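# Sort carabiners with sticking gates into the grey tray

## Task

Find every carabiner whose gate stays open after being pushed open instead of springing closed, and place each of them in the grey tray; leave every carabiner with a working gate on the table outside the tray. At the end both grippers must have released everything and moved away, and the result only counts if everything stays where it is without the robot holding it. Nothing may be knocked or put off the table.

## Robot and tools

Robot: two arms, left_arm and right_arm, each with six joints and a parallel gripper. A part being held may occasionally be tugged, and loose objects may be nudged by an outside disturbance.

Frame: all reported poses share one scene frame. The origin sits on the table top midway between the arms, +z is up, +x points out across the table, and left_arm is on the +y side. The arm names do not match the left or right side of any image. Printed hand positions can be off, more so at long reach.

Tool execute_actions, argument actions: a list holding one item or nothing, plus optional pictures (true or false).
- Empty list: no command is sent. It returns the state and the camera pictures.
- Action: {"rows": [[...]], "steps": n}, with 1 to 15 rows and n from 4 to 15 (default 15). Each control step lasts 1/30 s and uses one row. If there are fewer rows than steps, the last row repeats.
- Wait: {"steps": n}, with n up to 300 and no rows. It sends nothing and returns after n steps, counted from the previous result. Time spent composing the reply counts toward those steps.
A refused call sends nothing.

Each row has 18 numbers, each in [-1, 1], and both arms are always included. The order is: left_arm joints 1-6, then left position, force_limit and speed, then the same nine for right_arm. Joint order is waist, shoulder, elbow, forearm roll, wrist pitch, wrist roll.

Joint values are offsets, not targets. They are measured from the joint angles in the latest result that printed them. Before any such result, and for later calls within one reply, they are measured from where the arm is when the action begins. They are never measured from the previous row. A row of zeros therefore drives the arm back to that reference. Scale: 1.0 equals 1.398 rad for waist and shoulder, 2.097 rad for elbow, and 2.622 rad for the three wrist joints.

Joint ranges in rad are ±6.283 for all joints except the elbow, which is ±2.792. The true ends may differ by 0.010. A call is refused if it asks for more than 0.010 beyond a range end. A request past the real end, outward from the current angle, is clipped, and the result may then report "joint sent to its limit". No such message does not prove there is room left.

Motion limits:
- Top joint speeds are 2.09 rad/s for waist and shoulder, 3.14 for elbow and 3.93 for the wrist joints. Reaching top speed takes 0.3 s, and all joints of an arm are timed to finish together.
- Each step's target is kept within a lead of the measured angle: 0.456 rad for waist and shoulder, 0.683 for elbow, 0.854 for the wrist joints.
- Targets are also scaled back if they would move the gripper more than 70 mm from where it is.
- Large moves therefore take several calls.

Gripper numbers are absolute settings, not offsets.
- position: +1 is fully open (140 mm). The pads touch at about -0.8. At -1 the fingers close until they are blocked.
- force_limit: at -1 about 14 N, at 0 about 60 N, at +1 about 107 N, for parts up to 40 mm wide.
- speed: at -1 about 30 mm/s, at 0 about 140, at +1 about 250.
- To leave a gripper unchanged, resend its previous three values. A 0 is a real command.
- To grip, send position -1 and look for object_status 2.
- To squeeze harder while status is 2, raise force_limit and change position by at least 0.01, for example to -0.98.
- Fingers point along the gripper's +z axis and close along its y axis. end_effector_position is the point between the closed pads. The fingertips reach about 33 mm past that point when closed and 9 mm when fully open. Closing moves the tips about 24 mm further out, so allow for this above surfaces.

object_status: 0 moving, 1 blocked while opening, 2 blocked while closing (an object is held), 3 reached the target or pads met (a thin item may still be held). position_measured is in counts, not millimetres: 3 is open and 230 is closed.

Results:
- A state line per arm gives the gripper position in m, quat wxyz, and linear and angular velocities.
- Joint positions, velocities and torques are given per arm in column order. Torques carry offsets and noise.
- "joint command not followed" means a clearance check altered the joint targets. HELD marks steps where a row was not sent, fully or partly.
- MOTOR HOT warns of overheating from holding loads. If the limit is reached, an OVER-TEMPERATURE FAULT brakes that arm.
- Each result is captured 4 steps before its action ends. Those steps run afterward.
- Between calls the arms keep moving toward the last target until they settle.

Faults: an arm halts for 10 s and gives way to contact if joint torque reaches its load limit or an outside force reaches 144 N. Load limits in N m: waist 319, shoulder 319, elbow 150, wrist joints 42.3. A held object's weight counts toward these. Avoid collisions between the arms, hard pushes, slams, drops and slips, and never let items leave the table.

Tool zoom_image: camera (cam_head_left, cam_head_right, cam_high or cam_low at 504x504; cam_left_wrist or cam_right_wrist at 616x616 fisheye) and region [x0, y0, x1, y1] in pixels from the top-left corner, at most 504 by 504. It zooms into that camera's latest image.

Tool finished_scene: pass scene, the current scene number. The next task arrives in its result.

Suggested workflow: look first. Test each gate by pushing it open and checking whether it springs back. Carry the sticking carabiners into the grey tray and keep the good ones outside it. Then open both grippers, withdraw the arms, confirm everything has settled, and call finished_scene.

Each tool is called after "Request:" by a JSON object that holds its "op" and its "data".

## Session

Request:
{"op": "execute_actions", "data": {"actions": []}}

Scene clock: 0.00 s of 6000.00 s.
left_arm: end_effector_position=(+0.4020, +0.8481, +0.3487) position_measured=3 object_status=3 end_effector_quat_wxyz=(-0.058, -0.194, +0.979, +0.036) end_effector_velocity=(-0.000, +0.001, -0.000) end_effector_angular_velocity=(-0.000, +0.001, +0.001) | right_arm: end_effector_position=(+0.4051, +0.1333, +0.1417) position_measured=3 object_status=3 end_effector_quat_wxyz=(+0.309, +0.470, +0.813, -0.148) end_effector_velocity=(+0.000, -0.000, -0.000) end_effector_angular_velocity=(-0.001, -0.000, -0.000)
Joint positions: left_arm=[ 0.719 -0.064  1.802  0.104  1.493 -1.464] | right_arm=[ 1.072  0.867  0.99  -0.542  1.734  0.773]
Joint velocities: left_arm=[ 0.002  0.001 -0.     0.     0.     0.001] | right_arm=[-0.  0.  0. -0.  0. -0.]
Joint torques (N m, as the joint torque sensors report them, + toward a larger angle): no reading

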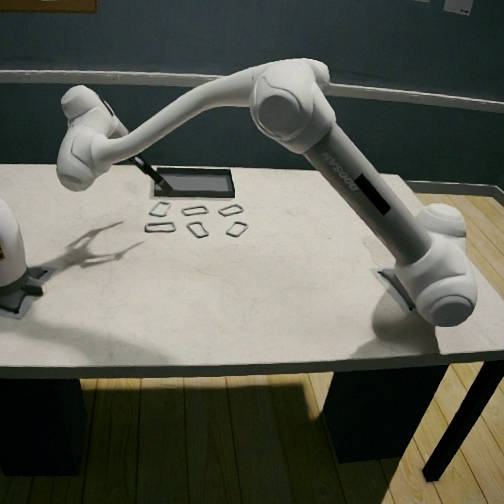

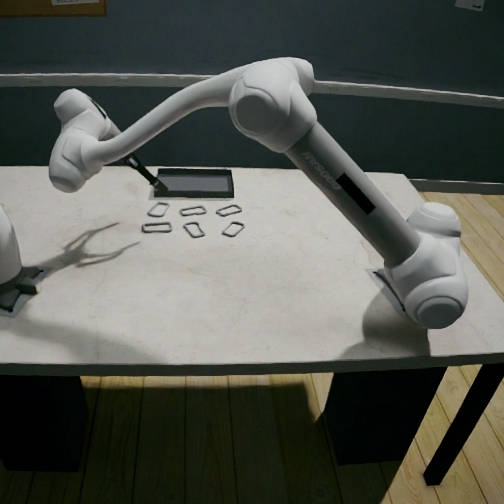

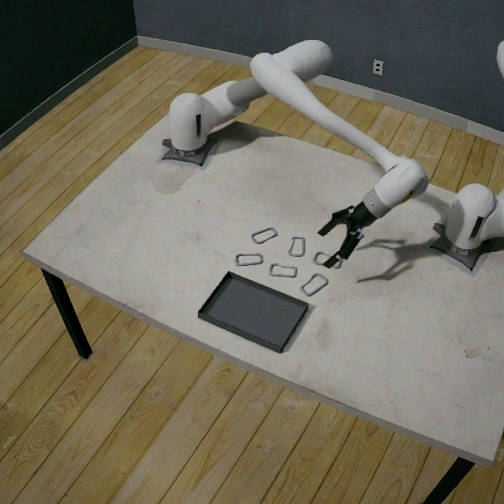

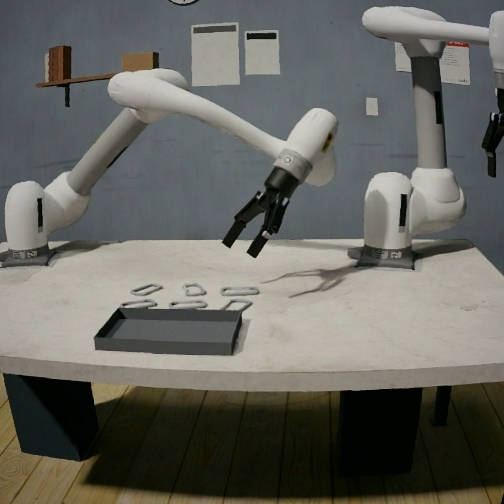

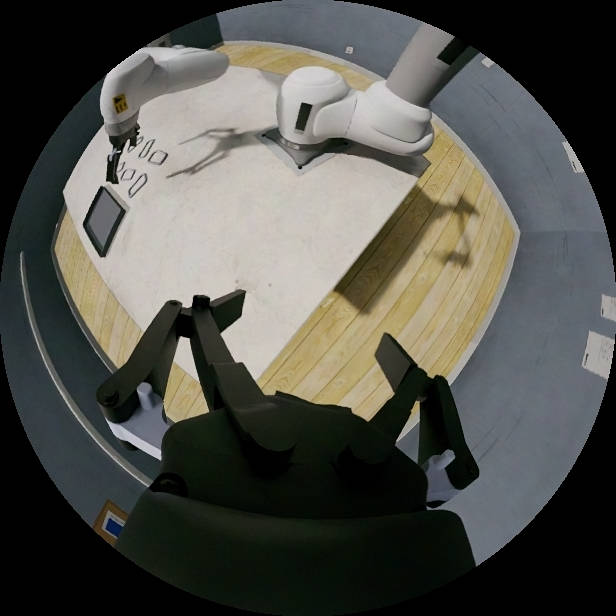

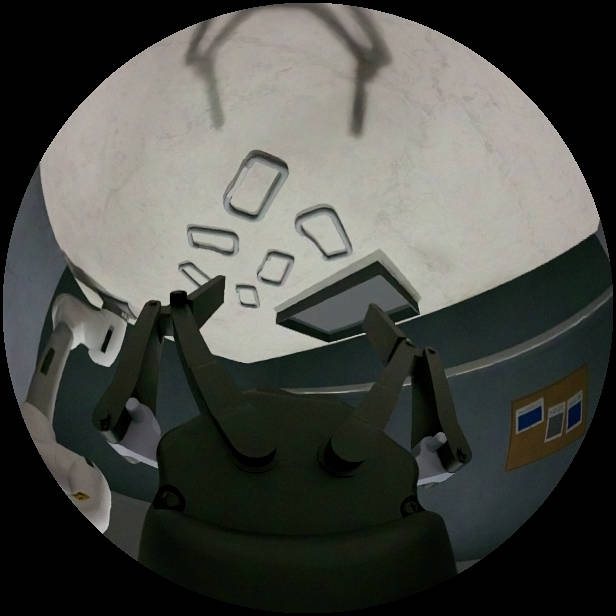

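Request:
{"op": "execute_actions", "data": {"actions": [{"rows":[[-0.4,0.189,0.014,-0.04,-0.146,0.787,0.1,0,0,-0.696,-0.692,0.571,0.203,-0.244,0,1,0,0]],"steps":15}], "pictures": false}}

Request:
{"op": "execute_actions", "data": {"actions": [{"steps":22}], "pictures": false}}

Scene clock: 0.90 s of 6000.00 s.
left_arm: end_effector_position=(+0.4973, +0.7873, +0.2963) position_measured=74 object_status=0 end_effector_quat_wxyz=(-0.041, +0.043, +0.998, +0.021) end_effector_velocity=(+0.271, -0.247, -0.154) end_effector_angular_velocity=(-0.151, -0.062, -1.610) | right_arm: end_effector_position=(+0.4626, +0.0292, +0.1300) position_measured=3 object_status=3 end_effector_quat_wxyz=(+0.199, +0.538, +0.809, -0.130) end_effector_velocity=(+0.133, -0.382, -0.005) end_effector_angular_velocity=(+0.437, +0.321, -0.515)
Joint positions: left_arm=[ 0.555  0.022  1.811  0.071  1.369 -1.154] | right_arm=[ 0.904  0.698  1.244 -0.366  1.522  0.773]
Joint velocities: left_arm=[-0.547  0.246  0.027 -0.096 -0.355  1.068] | right_arm=[-0.53  -0.531  0.792  0.448 -0.536  0.001]
Joint torques (N m, as the joint torque sensors report them, + toward a larger angle): left_arm=[  0.45 -43.7  -39.04   5.16   0.14   0.48] | right_arm=[   8.97 -105.3   -35.84    3.08    0.6    -0.13]
Steps of this call (steps 1 to 16: nothing new was sent; steps 17 to 27: the first 11 steps of this action). Readings (joint positions | what the end effector reports):
17: left_arm=[0.719 -0.064 1.802 0.104 1.493 -1.464] | right_arm=[1.072 0.867 0.990 -0.542 1.734 0.773] | left_arm position_measured=3 object_status=0 | right_arm position_measured=3 object_status=3
18: left_arm=[0.716 -0.062 1.802 0.104 1.490 -1.457] | right_arm=[1.069 0.863 0.996 -0.538 1.729 0.773] | left_arm position_measured=6 object_status=0 | right_arm position_measured=3 object_status=3
20: left_arm=[0.687 -0.045 1.804 0.097 1.465 -1.402] | right_arm=[1.040 0.834 1.041 -0.503 1.687 0.773] | left_arm position_measured=21 object_status=0 | right_arm position_measured=3 object_status=3
24: left_arm=[0.611 -0.004 1.808 0.081 1.406 -1.260] | right_arm=[0.958 0.752 1.162 -0.415 1.582 0.773] | left_arm position_measured=51 object_status=0 | right_arm position_measured=3 object_status=3
27: the state above

Scene clock: 1.63 s of 6000.00 s.
left_arm: end_effector_position=(+0.6271, +0.5948, +0.1964) position_measured=117 object_status=3 end_effector_quat_wxyz=(-0.006, +0.758, +0.652, -0.000) end_effector_velocity=(+0.090, -0.237, -0.109) end_effector_angular_velocity=(-0.083, -0.028, -3.048) | right_arm: end_effector_position=(+0.4820, -0.2705, +0.1441) position_measured=3 object_status=3 end_effector_quat_wxyz=(+0.067, +0.700, +0.703, -0.109) end_effector_velocity=(-0.021, -0.387, +0.082) end_effector_angular_velocity=(+0.288, -0.046, -0.624)
Joint positions: left_arm=[0.217 0.175 1.828 0.01  1.147 0.155] | right_arm=[ 0.526  0.32   1.765 -0.155  1.27   0.773]
Joint velocities: left_arm=[-0.356  0.162  0.018 -0.065 -0.233  2.717] | right_arm=[-0.56  -0.558  0.564  0.194 -0.233 -0.001]
Joint torques (N m, as the joint torque sensors report them, + toward a larger angle): left_arm=[  0.9  -55.79 -35.59   4.83   0.41  -0.11] | right_arm=[  4.89 -72.82 -33.57   3.47   0.54  -0.09]
Kept back: nothing.
Steps of this call (steps 1 to 4: the last 4 steps of your previous action; steps 5 to 22: the robot went on to your last target). Readings (joint positions | what the end effector reports):
1: left_arm=[0.537 0.030 1.812 0.067 1.357 -1.118] | right_arm=[0.886 0.680 1.271 -0.351 1.505 0.773] | left_arm position_measured=82 object_status=0 | right_arm position_measured=3 object_status=3
2: left_arm=[0.519 0.038 1.813 0.064 1.345 -1.080] | right_arm=[0.868 0.662 1.297 -0.337 1.488 0.773] | left_arm position_measured=89 object_status=0 | right_arm position_measured=3 object_status=3
4: left_arm=[0.484 0.054 1.815 0.058 1.322 -1.000] | right_arm=[0.834 0.628 1.349 -0.311 1.457 0.773] | left_arm position_measured=104 object_status=0 | right_arm position_measured=3 object_status=3
8: left_arm=[0.416 0.085 1.818 0.046 1.278 -0.821] | right_arm=[0.766 0.560 1.450 -0.267 1.404 0.773] | left_arm position_measured=117 object_status=0 | right_arm position_measured=3 object_status=3
22: the state above

Request:
{"op": "execute_actions", "data": {"actions": [{"rows":[[-0.695,0.0176,0.0016,-0.004,-0.014,0.17,0.1,0,0,-0.305,-0.301,0.202,0.055,-0.0675,0,1,0,0]],"steps":15}], "pictures": false}}

Request:
{"op": "execute_actions", "data": {"actions": [{"steps":24}], "pictures": true}}

Scene clock: 2.23 s of 6000.00 s.
left_arm: end_effector_position=(+0.6296, +0.4392, +0.1791) position_measured=117 object_status=3 end_effector_quat_wxyz=(+0.000, +0.932, +0.361, -0.000) end_effector_velocity=(-0.071, -0.385, +0.000) end_effector_angular_velocity=(+0.000, -0.000, -0.634) | right_arm: end_effector_position=(+0.4115, -0.4908, +0.1637) position_measured=3 object_status=3 end_effector_quat_wxyz=(+0.006, +0.838, +0.545, -0.033) end_effector_velocity=(-0.189, -0.280, -0.026) end_effector_angular_velocity=(+0.249, -0.170, -0.691)
Joint positions: left_arm=[-0.028  0.2    1.831 -0.     1.11   0.595] | right_arm=[ 0.154 -0.047  2.135 -0.029  1.115  0.773]
Joint velocities: left_arm=[-0.627 -0.001  0.001  0.     0.     0.006] | right_arm=[-0.599 -0.591  0.595  0.2   -0.248 -0.001]
Joint torques (N m, as the joint torque sensors report them, + toward a larger angle): left_arm=[ -2.69 -55.07 -35.12   4.64   0.21   0.16] | right_arm=[  7.91 -23.82 -35.9    3.91   0.09  -0.43]
Steps of this call (steps 1 to 7: the robot went on to your last target; steps 8 to 18: the first 11 steps of this action). Readings (joint positions | what the end effector reports):
8: left_arm=[0.161 0.200 1.831 -0.000 1.110 0.592] | right_arm=[0.368 0.164 1.922 -0.102 1.205 0.773] | left_arm position_measured=117 object_status=3 | right_arm position_measured=3 object_status=3
9: left_arm=[0.157 0.200 1.831 -0.000 1.110 0.595] | right_arm=[0.347 0.144 1.942 -0.095 1.196 0.773] | left_arm position_measured=117 object_status=3 | right_arm position_measured=3 object_status=3
11: left_arm=[0.127 0.200 1.831 -0.000 1.110 0.595] | right_arm=[0.306 0.103 1.984 -0.080 1.179 0.773] | left_arm position_measured=117 object_status=3 | right_arm position_measured=3 object_status=3
15: left_arm=[0.036 0.200 1.831 -0.000 1.110 0.594] | right_arm=[0.219 0.017 2.070 -0.051 1.143 0.773] | left_arm position_measured=117 object_status=3 | right_arm position_measured=3 object_status=3
18: the state above

Scene clock: 3.03 s of 6000.00 s.
left_arm: end_effector_position=(+0.4963, +0.1537, +0.1793) position_measured=117 object_status=3 end_effector_quat_wxyz=(+0.000, +0.994, +0.113, -0.000) end_effector_velocity=(-0.252, -0.304, -0.000) end_effector_angular_velocity=(-0.000, +0.001, -0.635) | right_arm: end_effector_position=(+0.3939, -0.5148, +0.1605) position_measured=3 object_status=3 end_effector_quat_wxyz=(-0.000, +0.854, +0.519, -0.020) end_effector_velocity=(+0.000, -0.000, -0.000) end_effector_angular_velocity=(-0.000, +0.000, +0.001)
Joint positions: left_arm=[-0.538  0.2    1.831 -0.001  1.11   0.599] | right_arm=[ 0.1   -0.1    2.189 -0.011  1.093  0.773]
Joint velocities: left_arm=[-0.631 -0.     0.    -0.001  0.     0.004] | right_arm=[-0.     0.    -0.    -0.     0.    -0.001]
Joint torques (N m, as the joint torque sensors report them, + toward a larger angle): left_arm=[ -0.88 -56.94 -35.22   4.66   0.25   0.11] | right_arm=[  2.64 -25.56 -34.22   3.83  -0.1   -0.32]
Kept back: nothing.
Steps of this call (steps 1 to 4: the last 4 steps of your previous action; steps 5 to 24: the robot went on to your last target). Readings (joint positions | what the end effector reports):
1: left_arm=[-0.049 0.200 1.831 -0.000 1.110 0.596] | right_arm=[0.135 -0.066 2.154 -0.023 1.108 0.773] | left_arm position_measured=117 object_status=3 | right_arm position_measured=3 object_status=3
2: left_arm=[-0.070 0.200 1.831 -0.000 1.110 0.596] | right_arm=[0.121 -0.080 2.168 -0.018 1.101 0.773] | left_arm position_measured=117 object_status=3 | right_arm position_measured=3 object_status=3
4: left_arm=[-0.113 0.200 1.831 -0.000 1.110 0.596] | right_arm=[0.105 -0.095 2.183 -0.013 1.095 0.773] | left_arm position_measured=117 object_status=3 | right_arm position_measured=3 object_status=3
8: left_arm=[-0.198 0.200 1.831 -0.000 1.110 0.597] | right_arm=[0.101 -0.100 2.188 -0.012 1.093 0.773] | left_arm position_measured=117 object_status=3 | right_arm position_measured=3 object_status=3
24: the state above

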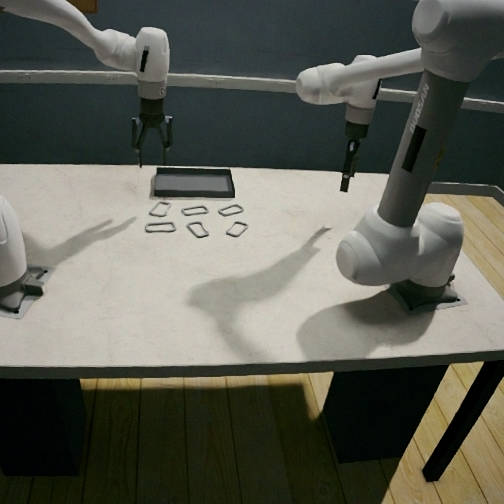

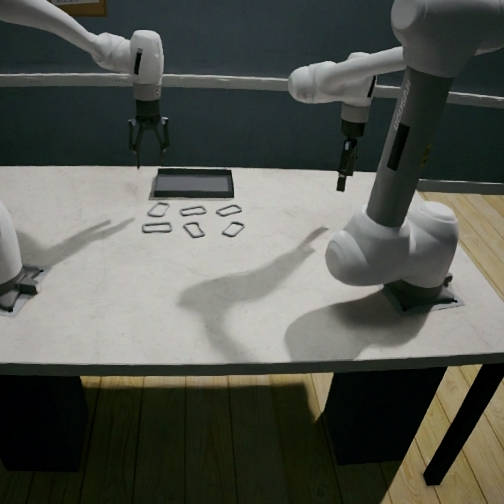

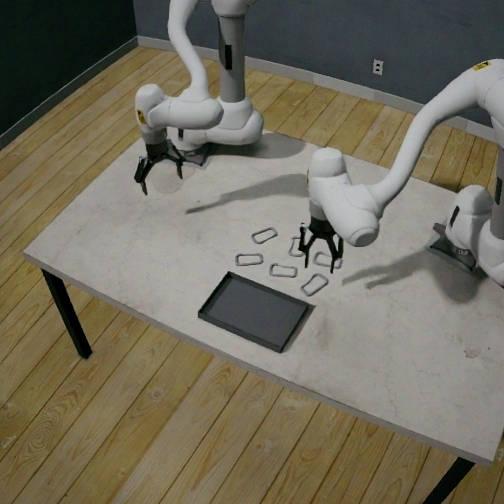

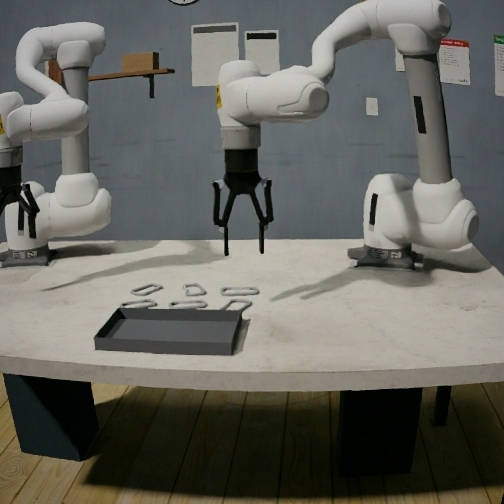

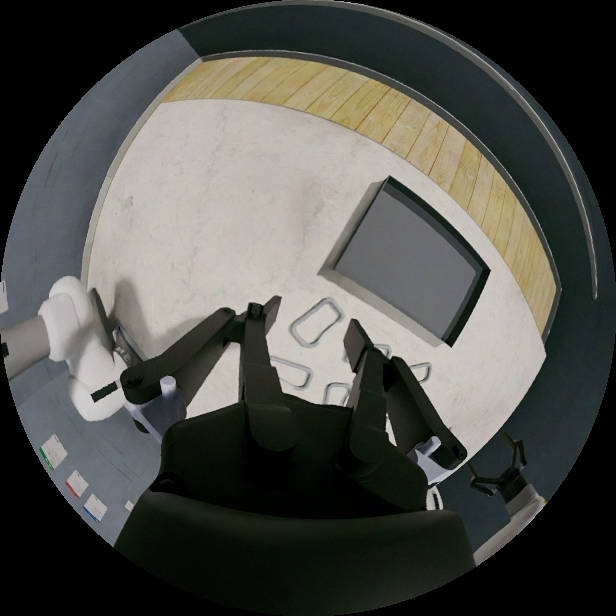

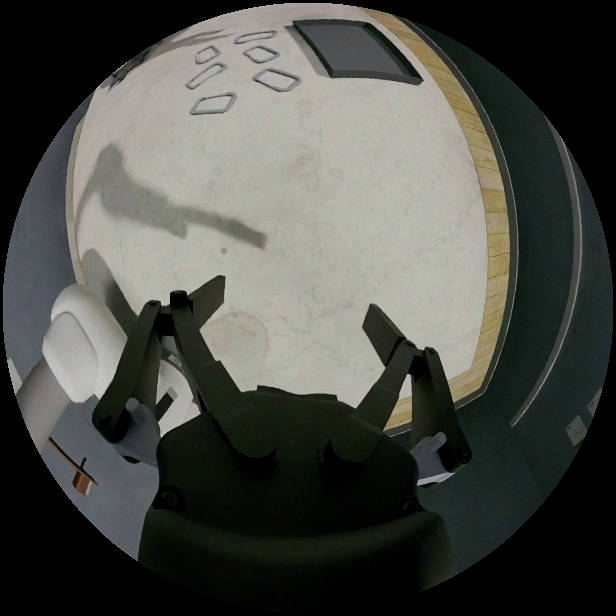

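Request:
{"op": "execute_actions", "data": {"actions": []}}

Scene clock: 3.10 s of 6000.00 s.
left_arm: end_effector_position=(+0.4789, +0.1336, +0.1794) position_measured=117 object_status=3 end_effector_quat_wxyz=(+0.000, +0.996, +0.091, -0.000) end_effector_velocity=(-0.263, -0.292, +0.000) end_effector_angular_velocity=(-0.001, -0.000, -0.632) | right_arm: end_effector_position=(+0.3939, -0.5148, +0.1605) position_measured=3 object_status=3 end_effector_quat_wxyz=(-0.000, +0.854, +0.519, -0.020) end_effector_velocity=(-0.000, -0.000, +0.001) end_effector_angular_velocity=(+0.000, -0.002, -0.002)
Joint positions: left_arm=[-0.58   0.2    1.831 -0.001  1.11   0.599] | right_arm=[ 0.1   -0.1    2.189 -0.011  1.093  0.773]
Joint velocities: left_arm=[-0.629 -0.001  0.    -0.    -0.     0.003] | right_arm=[-0.    -0.002  0.001  0.     0.     0.002]
Joint torques (N m, as the joint torque sensors report them, + toward a larger angle): left_arm=[  1.88 -56.33 -34.97   4.68   0.19   0.06] | right_arm=[  2.65 -26.   -33.9    4.1   -0.3   -0.24]
Kept back: nothing.
Steps of this call (steps 1 to 2: the robot went on to your last target). Readings (joint positions | what the end effector reports):
1: left_arm=[-0.559 0.200 1.831 -0.001 1.110 0.599] | right_arm=[0.100 -0.100 2.189 -0.011 1.093 0.773] | left_arm position_measured=117 object_status=3 | right_arm position_measured=3 object_status=3
2: the state above

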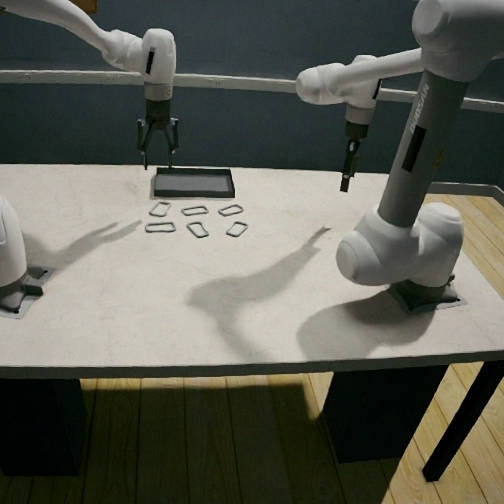

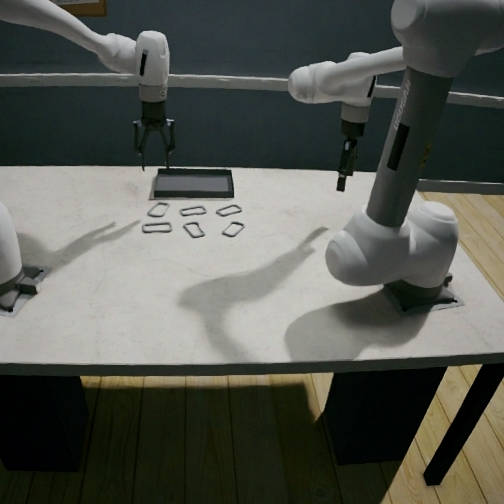

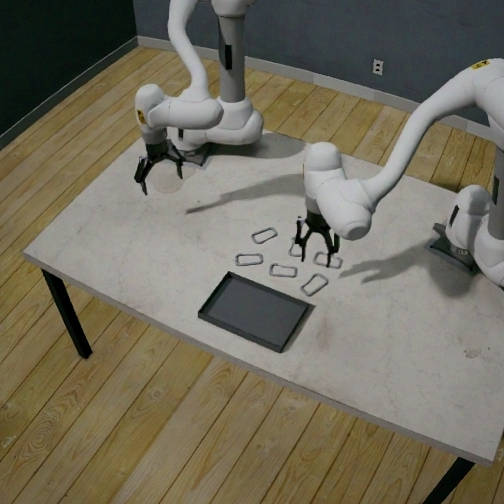

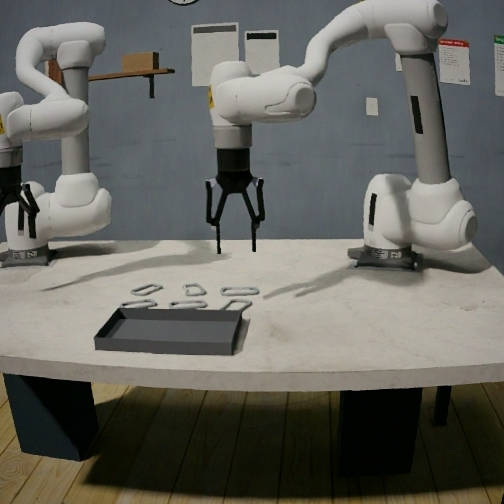

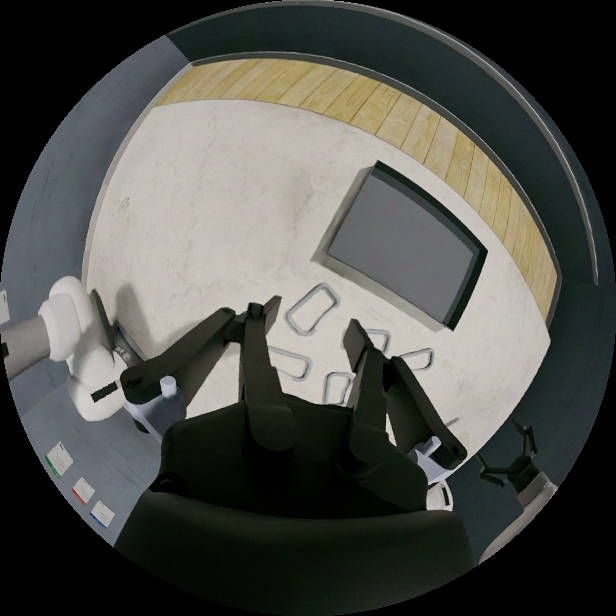

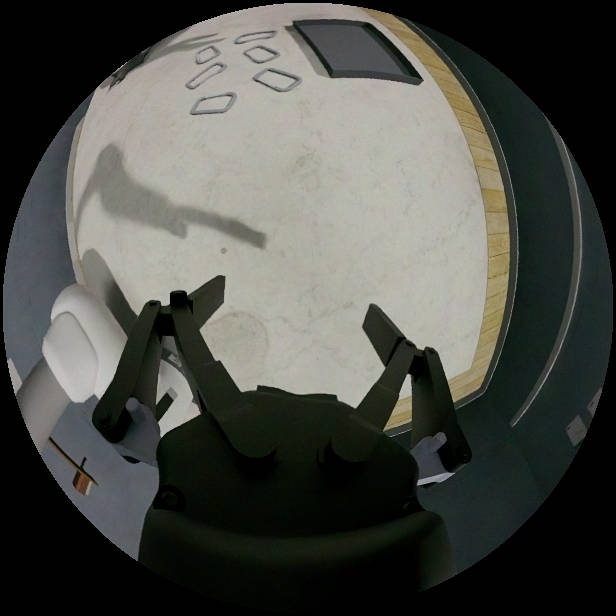

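Request:
{"op": "execute_actions", "data": {"actions": [{"rows":[[-0.291,-0.029,0.004,0,0.012,-0.085,0.1,0,0,0,0,0,0,0,0,1,0,0]],"steps":15}], "pictures": false}}

Request:
{"op": "execute_actions", "data": {"actions": [{"steps":8}], "pictures": true}}

Request:
{"op": "zoom_image", "data": {"camera": "cam_left_wrist", "region": [160, 120, 480, 340]}}

Scene clock: 3.70 s of 6000.00 s.
left_arm: end_effector_position=(+0.2968, +0.0093, +0.1960) position_measured=117 object_status=3 end_effector_quat_wxyz=(+0.001, +1.000, +0.001, -0.000) end_effector_velocity=(-0.320, -0.122, +0.048) end_effector_angular_velocity=(-0.000, +0.000, -0.037) | right_arm: end_effector_position=(+0.3939, -0.5148, +0.1605) position_measured=3 object_status=3 end_effector_quat_wxyz=(-0.000, +0.854, +0.519, -0.020) end_effector_velocity=(-0.000, -0.000, -0.001) end_effector_angular_velocity=(-0.001, +0.002, +0.000)
Joint positions: left_arm=[-0.939  0.167  1.838 -0.001  1.135  0.421] | right_arm=[ 0.1   -0.1    2.189 -0.011  1.093  0.773]
Joint velocities: left_arm=[-0.561 -0.094  0.019  0.     0.074 -0.524] | right_arm=[-0.     0.001  0.001 -0.001  0.    -0.   ]
Joint torques (N m, as the joint torque sensors report them, + toward a larger angle): left_arm=[  8.59 -51.72 -35.25   4.92   0.76   0.05] | right_arm=[  1.75 -25.78 -34.31   3.87  -0.09  -0.17]
Steps of this call (steps 1 to 7: the robot went on to your last target; steps 8 to 18: the first 11 steps of this action). Readings (joint positions | what the end effector reports):
8: left_arm=[-0.737 0.199 1.832 -0.001 1.110 0.600] | right_arm=[0.100 -0.100 2.189 -0.011 1.093 0.773] | left_arm position_measured=117 object_status=3 | right_arm position_measured=3 object_status=3
9: left_arm=[-0.750 0.199 1.832 -0.001 1.111 0.598] | right_arm=[0.100 -0.100 2.189 -0.011 1.093 0.773] | left_arm position_measured=117 object_status=3 | right_arm position_measured=3 object_status=3
11: left_arm=[-0.791 0.194 1.833 -0.001 1.115 0.565] | right_arm=[0.100 -0.100 2.189 -0.011 1.093 0.773] | left_arm position_measured=117 object_status=3 | right_arm position_measured=3 object_status=3
15: left_arm=[-0.877 0.178 1.836 -0.001 1.127 0.480] | right_arm=[0.100 -0.100 2.189 -0.011 1.093 0.773] | left_arm position_measured=117 object_status=3 | right_arm position_measured=3 object_status=3
18: the state above

Scene clock: 3.97 s of 6000.00 s.
left_arm: end_effector_position=(+0.2697, -0.0001, +0.2000) position_measured=117 object_status=3 end_effector_quat_wxyz=(+0.001, +1.000, -0.000, -0.000) end_effector_velocity=(-0.005, -0.002, +0.001) end_effector_angular_velocity=(+0.001, -0.000, -0.002) | right_arm: end_effector_position=(+0.3939, -0.5148, +0.1605) position_measured=3 object_status=3 end_effector_quat_wxyz=(-0.000, +0.854, +0.519, -0.020) end_effector_velocity=(+0.000, -0.000, +0.000) end_effector_angular_velocity=(-0.001, -0.000, +0.000)
Joint positions: left_arm=[-0.986  0.159  1.84  -0.001  1.142  0.377] | right_arm=[ 0.1   -0.1    2.189 -0.011  1.093  0.773]
Joint velocities: left_arm=[-0.009 -0.001  0.     0.     0.001 -0.007] | right_arm=[-0.     0.    -0.    -0.001  0.     0.   ]
Joint torques (N m, as the joint torque sensors report them, + toward a larger angle): left_arm=[ -0.77 -52.68 -36.03   4.83   0.15  -0.35] | right_arm=[  3.05 -27.   -34.69   3.67  -0.08  -0.22]
Kept back: nothing.
Steps of this call (steps 1 to 4: the last 4 steps of your previous action; steps 5 to 8: the robot went on to your last target). Readings (joint positions | what the end effector reports):
1: left_arm=[-0.957 0.164 1.839 -0.001 1.138 0.405] | right_arm=[0.100 -0.100 2.189 -0.011 1.093 0.773] | left_arm position_measured=117 object_status=3 | right_arm position_measured=3 object_status=3
2: left_arm=[-0.970 0.162 1.839 -0.001 1.139 0.393] | right_arm=[0.100 -0.100 2.189 -0.011 1.093 0.773] | left_arm position_measured=117 object_status=3 | right_arm position_measured=3 object_status=3
4: left_arm=[-0.983 0.160 1.840 -0.001 1.141 0.381] | right_arm=[0.100 -0.100 2.189 -0.011 1.093 0.773] | left_arm position_measured=117 object_status=3 | right_arm position_measured=3 object_status=3
8: the state above

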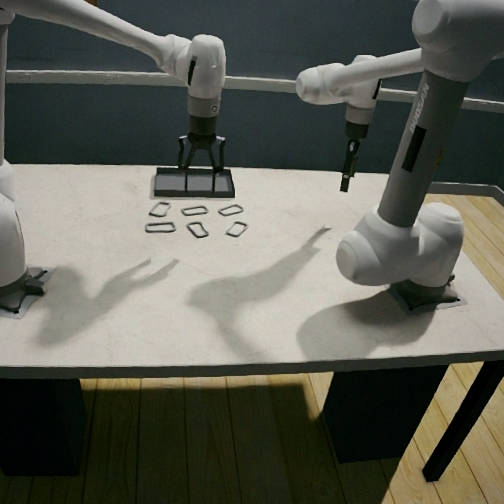

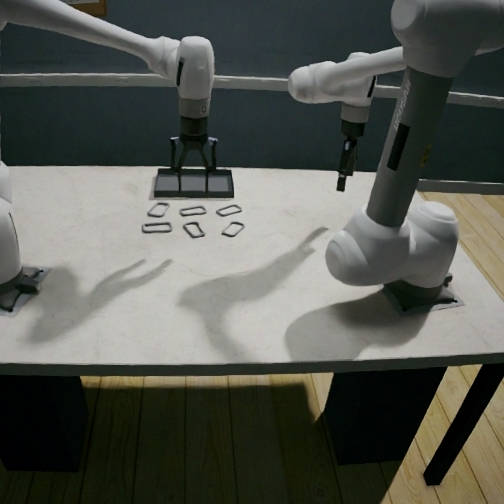

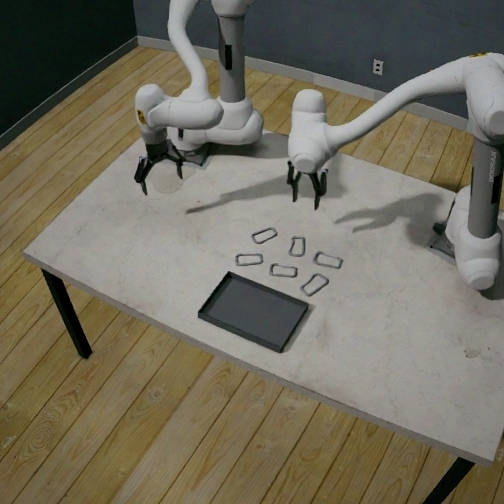

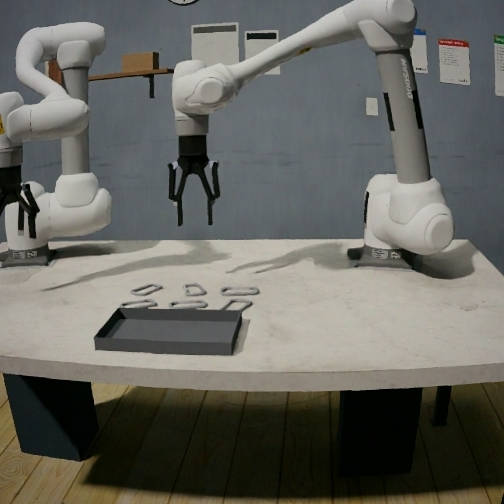

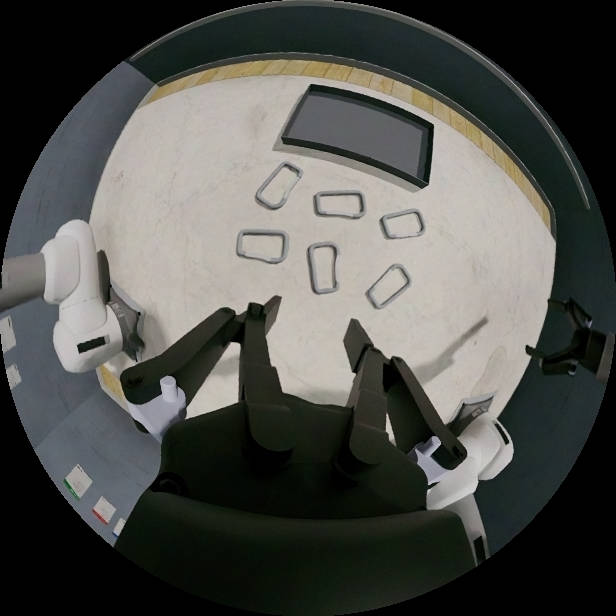

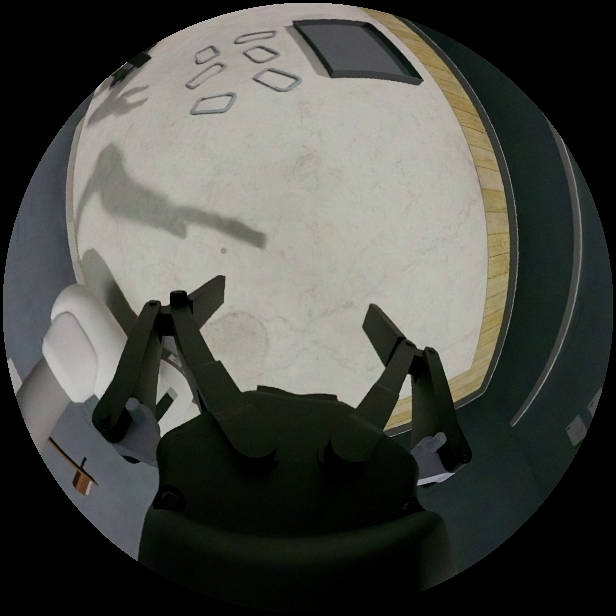

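Region (160, 120, 480, 340) of cam_left_wrist's 616x616 image, scaled by 1.575, with more detail than that image has; it fills the top 346 rows of this view, and the rest is white.

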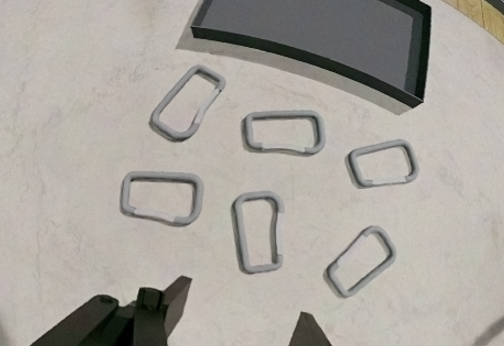

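Request:
{"op": "execute_actions", "data": {"actions": [{"rows":[[0.0741,0.1128,0.032,0,-0.0855,-0.121,0.1,0,0,0,0,0,0,0,0,1,0,0]],"steps":15}], "pictures": false}}

Request:
{"op": "execute_actions", "data": {"actions": [{"steps":8}], "pictures": true}}

Request:
{"op": "zoom_image", "data": {"camera": "cam_left_wrist", "region": [220, 220, 420, 400]}}

Scene clock: 4.80 s of 6000.00 s.
left_arm: end_effector_position=(+0.3300, +0.0001, +0.0880) position_measured=117 object_status=3 end_effector_quat_wxyz=(+0.000, +0.984, +0.179, -0.000) end_effector_velocity=(+0.141, +0.033, -0.277) end_effector_angular_velocity=(+0.006, +0.002, +0.885) | right_arm: end_effector_position=(+0.3939, -0.5148, +0.1605) position_measured=3 object_status=3 end_effector_quat_wxyz=(-0.000, +0.854, +0.519, -0.020) end_effector_velocity=(+0.001, +0.000, -0.000) end_effector_angular_velocity=(+0.000, +0.000, -0.000)
Joint positions: left_arm=[-0.898  0.294  1.897 -0.     0.95   0.105] | right_arm=[ 0.1   -0.1    2.189 -0.011  1.093  0.773]
Joint velocities: left_arm=[ 0.222  0.335  0.142  0.001 -0.471 -0.663] | right_arm=[-0.     0.001 -0.001  0.    -0.     0.   ]
Joint torques (N m, as the joint torque sensors report them, + toward a larger angle): left_arm=[ -1.81 -80.72 -38.63   4.84   0.25   0.07] | right_arm=[  2.95 -26.13 -34.07   3.89  -0.23  -0.28]
Steps of this call (steps 1 to 14: the robot went on to your last target; steps 15 to 25: the first 11 steps of this action). Readings (joint positions | what the end effector reports):
15: left_arm=[-0.987 0.159 1.840 -0.001 1.142 0.376] | right_arm=[0.100 -0.100 2.189 -0.011 1.093 0.773] | left_arm position_measured=117 object_status=3 | right_arm position_measured=3 object_status=3
16: left_arm=[-0.985 0.162 1.841 -0.001 1.137 0.369] | right_arm=[0.100 -0.100 2.189 -0.011 1.093 0.773] | left_arm position_measured=117 object_status=3 | right_arm position_measured=3 object_status=3
18: left_arm=[-0.967 0.189 1.853 -0.000 1.098 0.315] | right_arm=[0.100 -0.100 2.189 -0.011 1.093 0.773] | left_arm position_measured=117 object_status=3 | right_arm position_measured=3 object_status=3
22: left_arm=[-0.926 0.252 1.879 -0.000 1.010 0.190] | right_arm=[0.100 -0.100 2.189 -0.011 1.093 0.773] | left_arm position_measured=117 object_status=3 | right_arm position_measured=3 object_status=3
25: the state above

Scene clock: 5.07 s of 6000.00 s.
left_arm: end_effector_position=(+0.3392, +0.0023, +0.0698) position_measured=117 object_status=3 end_effector_quat_wxyz=(+0.000, +0.978, +0.208, -0.000) end_effector_velocity=(+0.003, +0.001, -0.004) end_effector_angular_velocity=(+0.001, -0.001, +0.013) | right_arm: end_effector_position=(+0.3939, -0.5148, +0.1605) position_measured=3 object_status=3 end_effector_quat_wxyz=(-0.000, +0.854, +0.519, -0.020) end_effector_velocity=(-0.000, +0.000, -0.000) end_effector_angular_velocity=(-0.000, +0.001, -0.000)
Joint positions: left_arm=[-0.883  0.316  1.907 -0.001  0.918  0.061] | right_arm=[ 0.1   -0.1    2.189 -0.011  1.093  0.773]
Joint velocities: left_arm=[ 0.004  0.005  0.003  0.001 -0.007 -0.009] | right_arm=[ 0.     0.001 -0.     0.    -0.     0.   ]
Joint torques (N m, as the joint torque sensors report them, + toward a larger angle): left_arm=[ -0.77 -66.51 -32.     4.2    0.54   0.43] | right_arm=[  2.18 -26.28 -34.25   3.75  -0.12  -0.36]
Kept back: nothing.
Steps of this call (steps 1 to 4: the last 4 steps of your previous action; steps 5 to 8: the robot went on to your last target). Readings (joint positions | what the end effector reports):
1: left_arm=[-0.891 0.304 1.902 -0.000 0.936 0.086] | right_arm=[0.100 -0.100 2.189 -0.011 1.093 0.773] | left_arm position_measured=117 object_status=3 | right_arm position_measured=3 object_status=3
2: left_arm=[-0.887 0.310 1.904 -0.001 0.928 0.074] | right_arm=[0.100 -0.100 2.189 -0.011 1.093 0.773] | left_arm position_measured=117 object_status=3 | right_arm position_measured=3 object_status=3
4: left_arm=[-0.884 0.315 1.906 -0.001 0.921 0.064] | right_arm=[0.100 -0.100 2.189 -0.011 1.093 0.773] | left_arm position_measured=117 object_status=3 | right_arm position_measured=3 object_status=3
8: the state above

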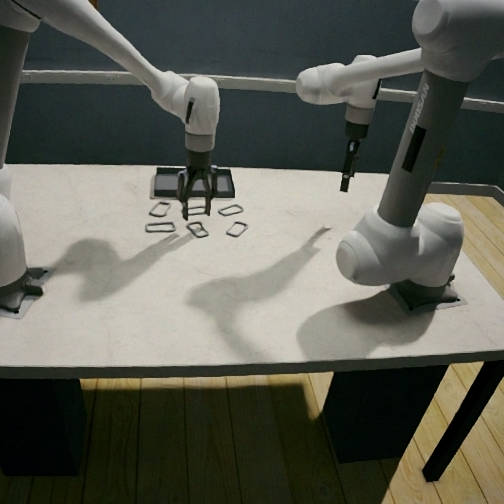

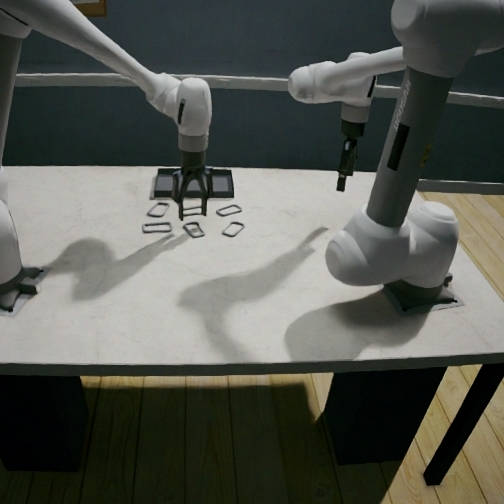

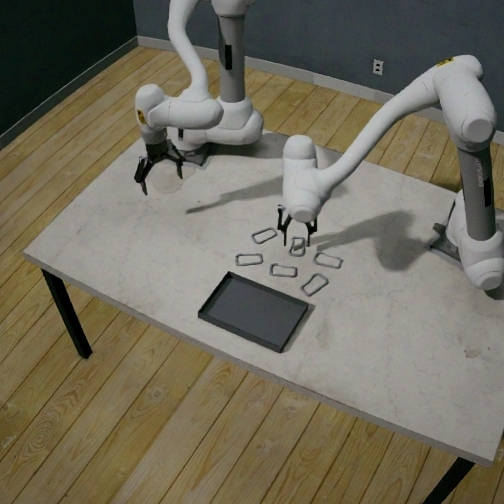

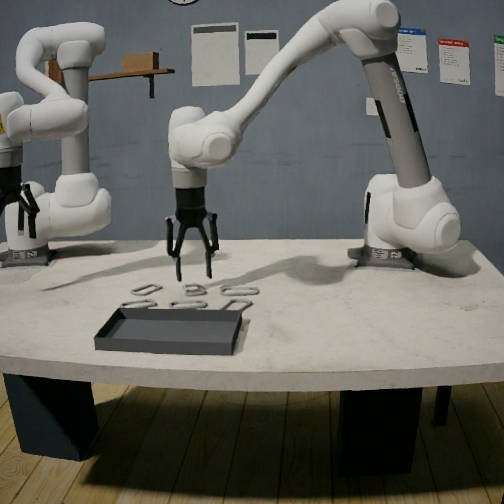

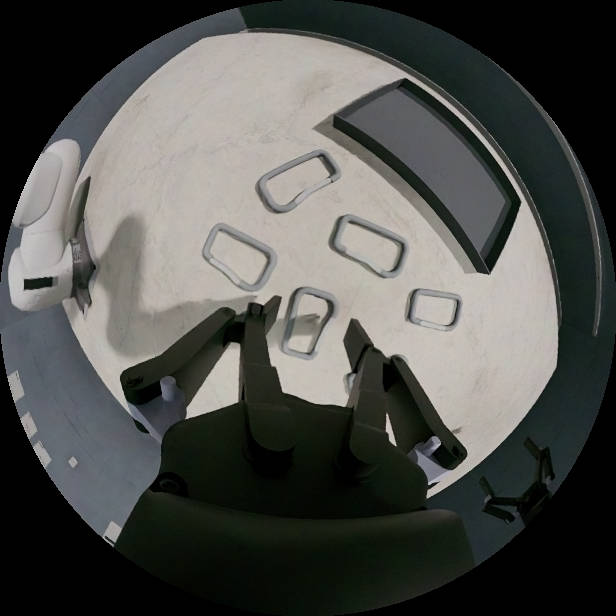

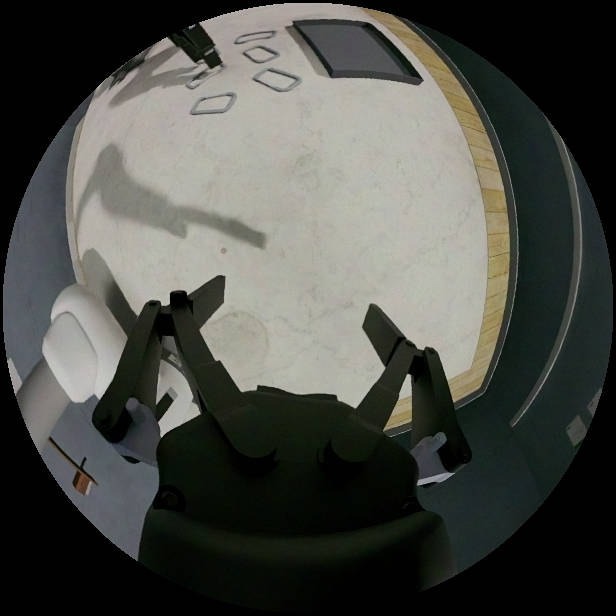

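Region (220, 220, 420, 400) of cam_left_wrist's 616x616 image, scaled by 2.520, with more detail than that image has; it fills the top 454 rows of this view, and the rest is white.

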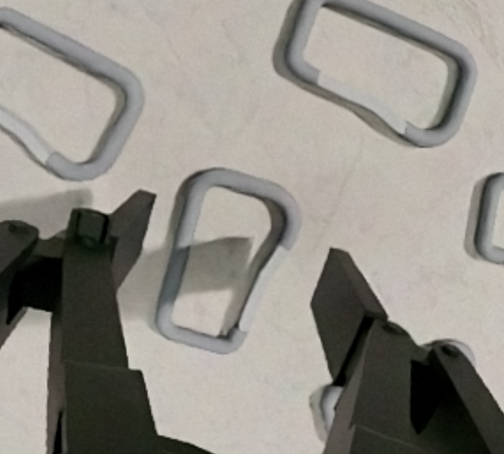

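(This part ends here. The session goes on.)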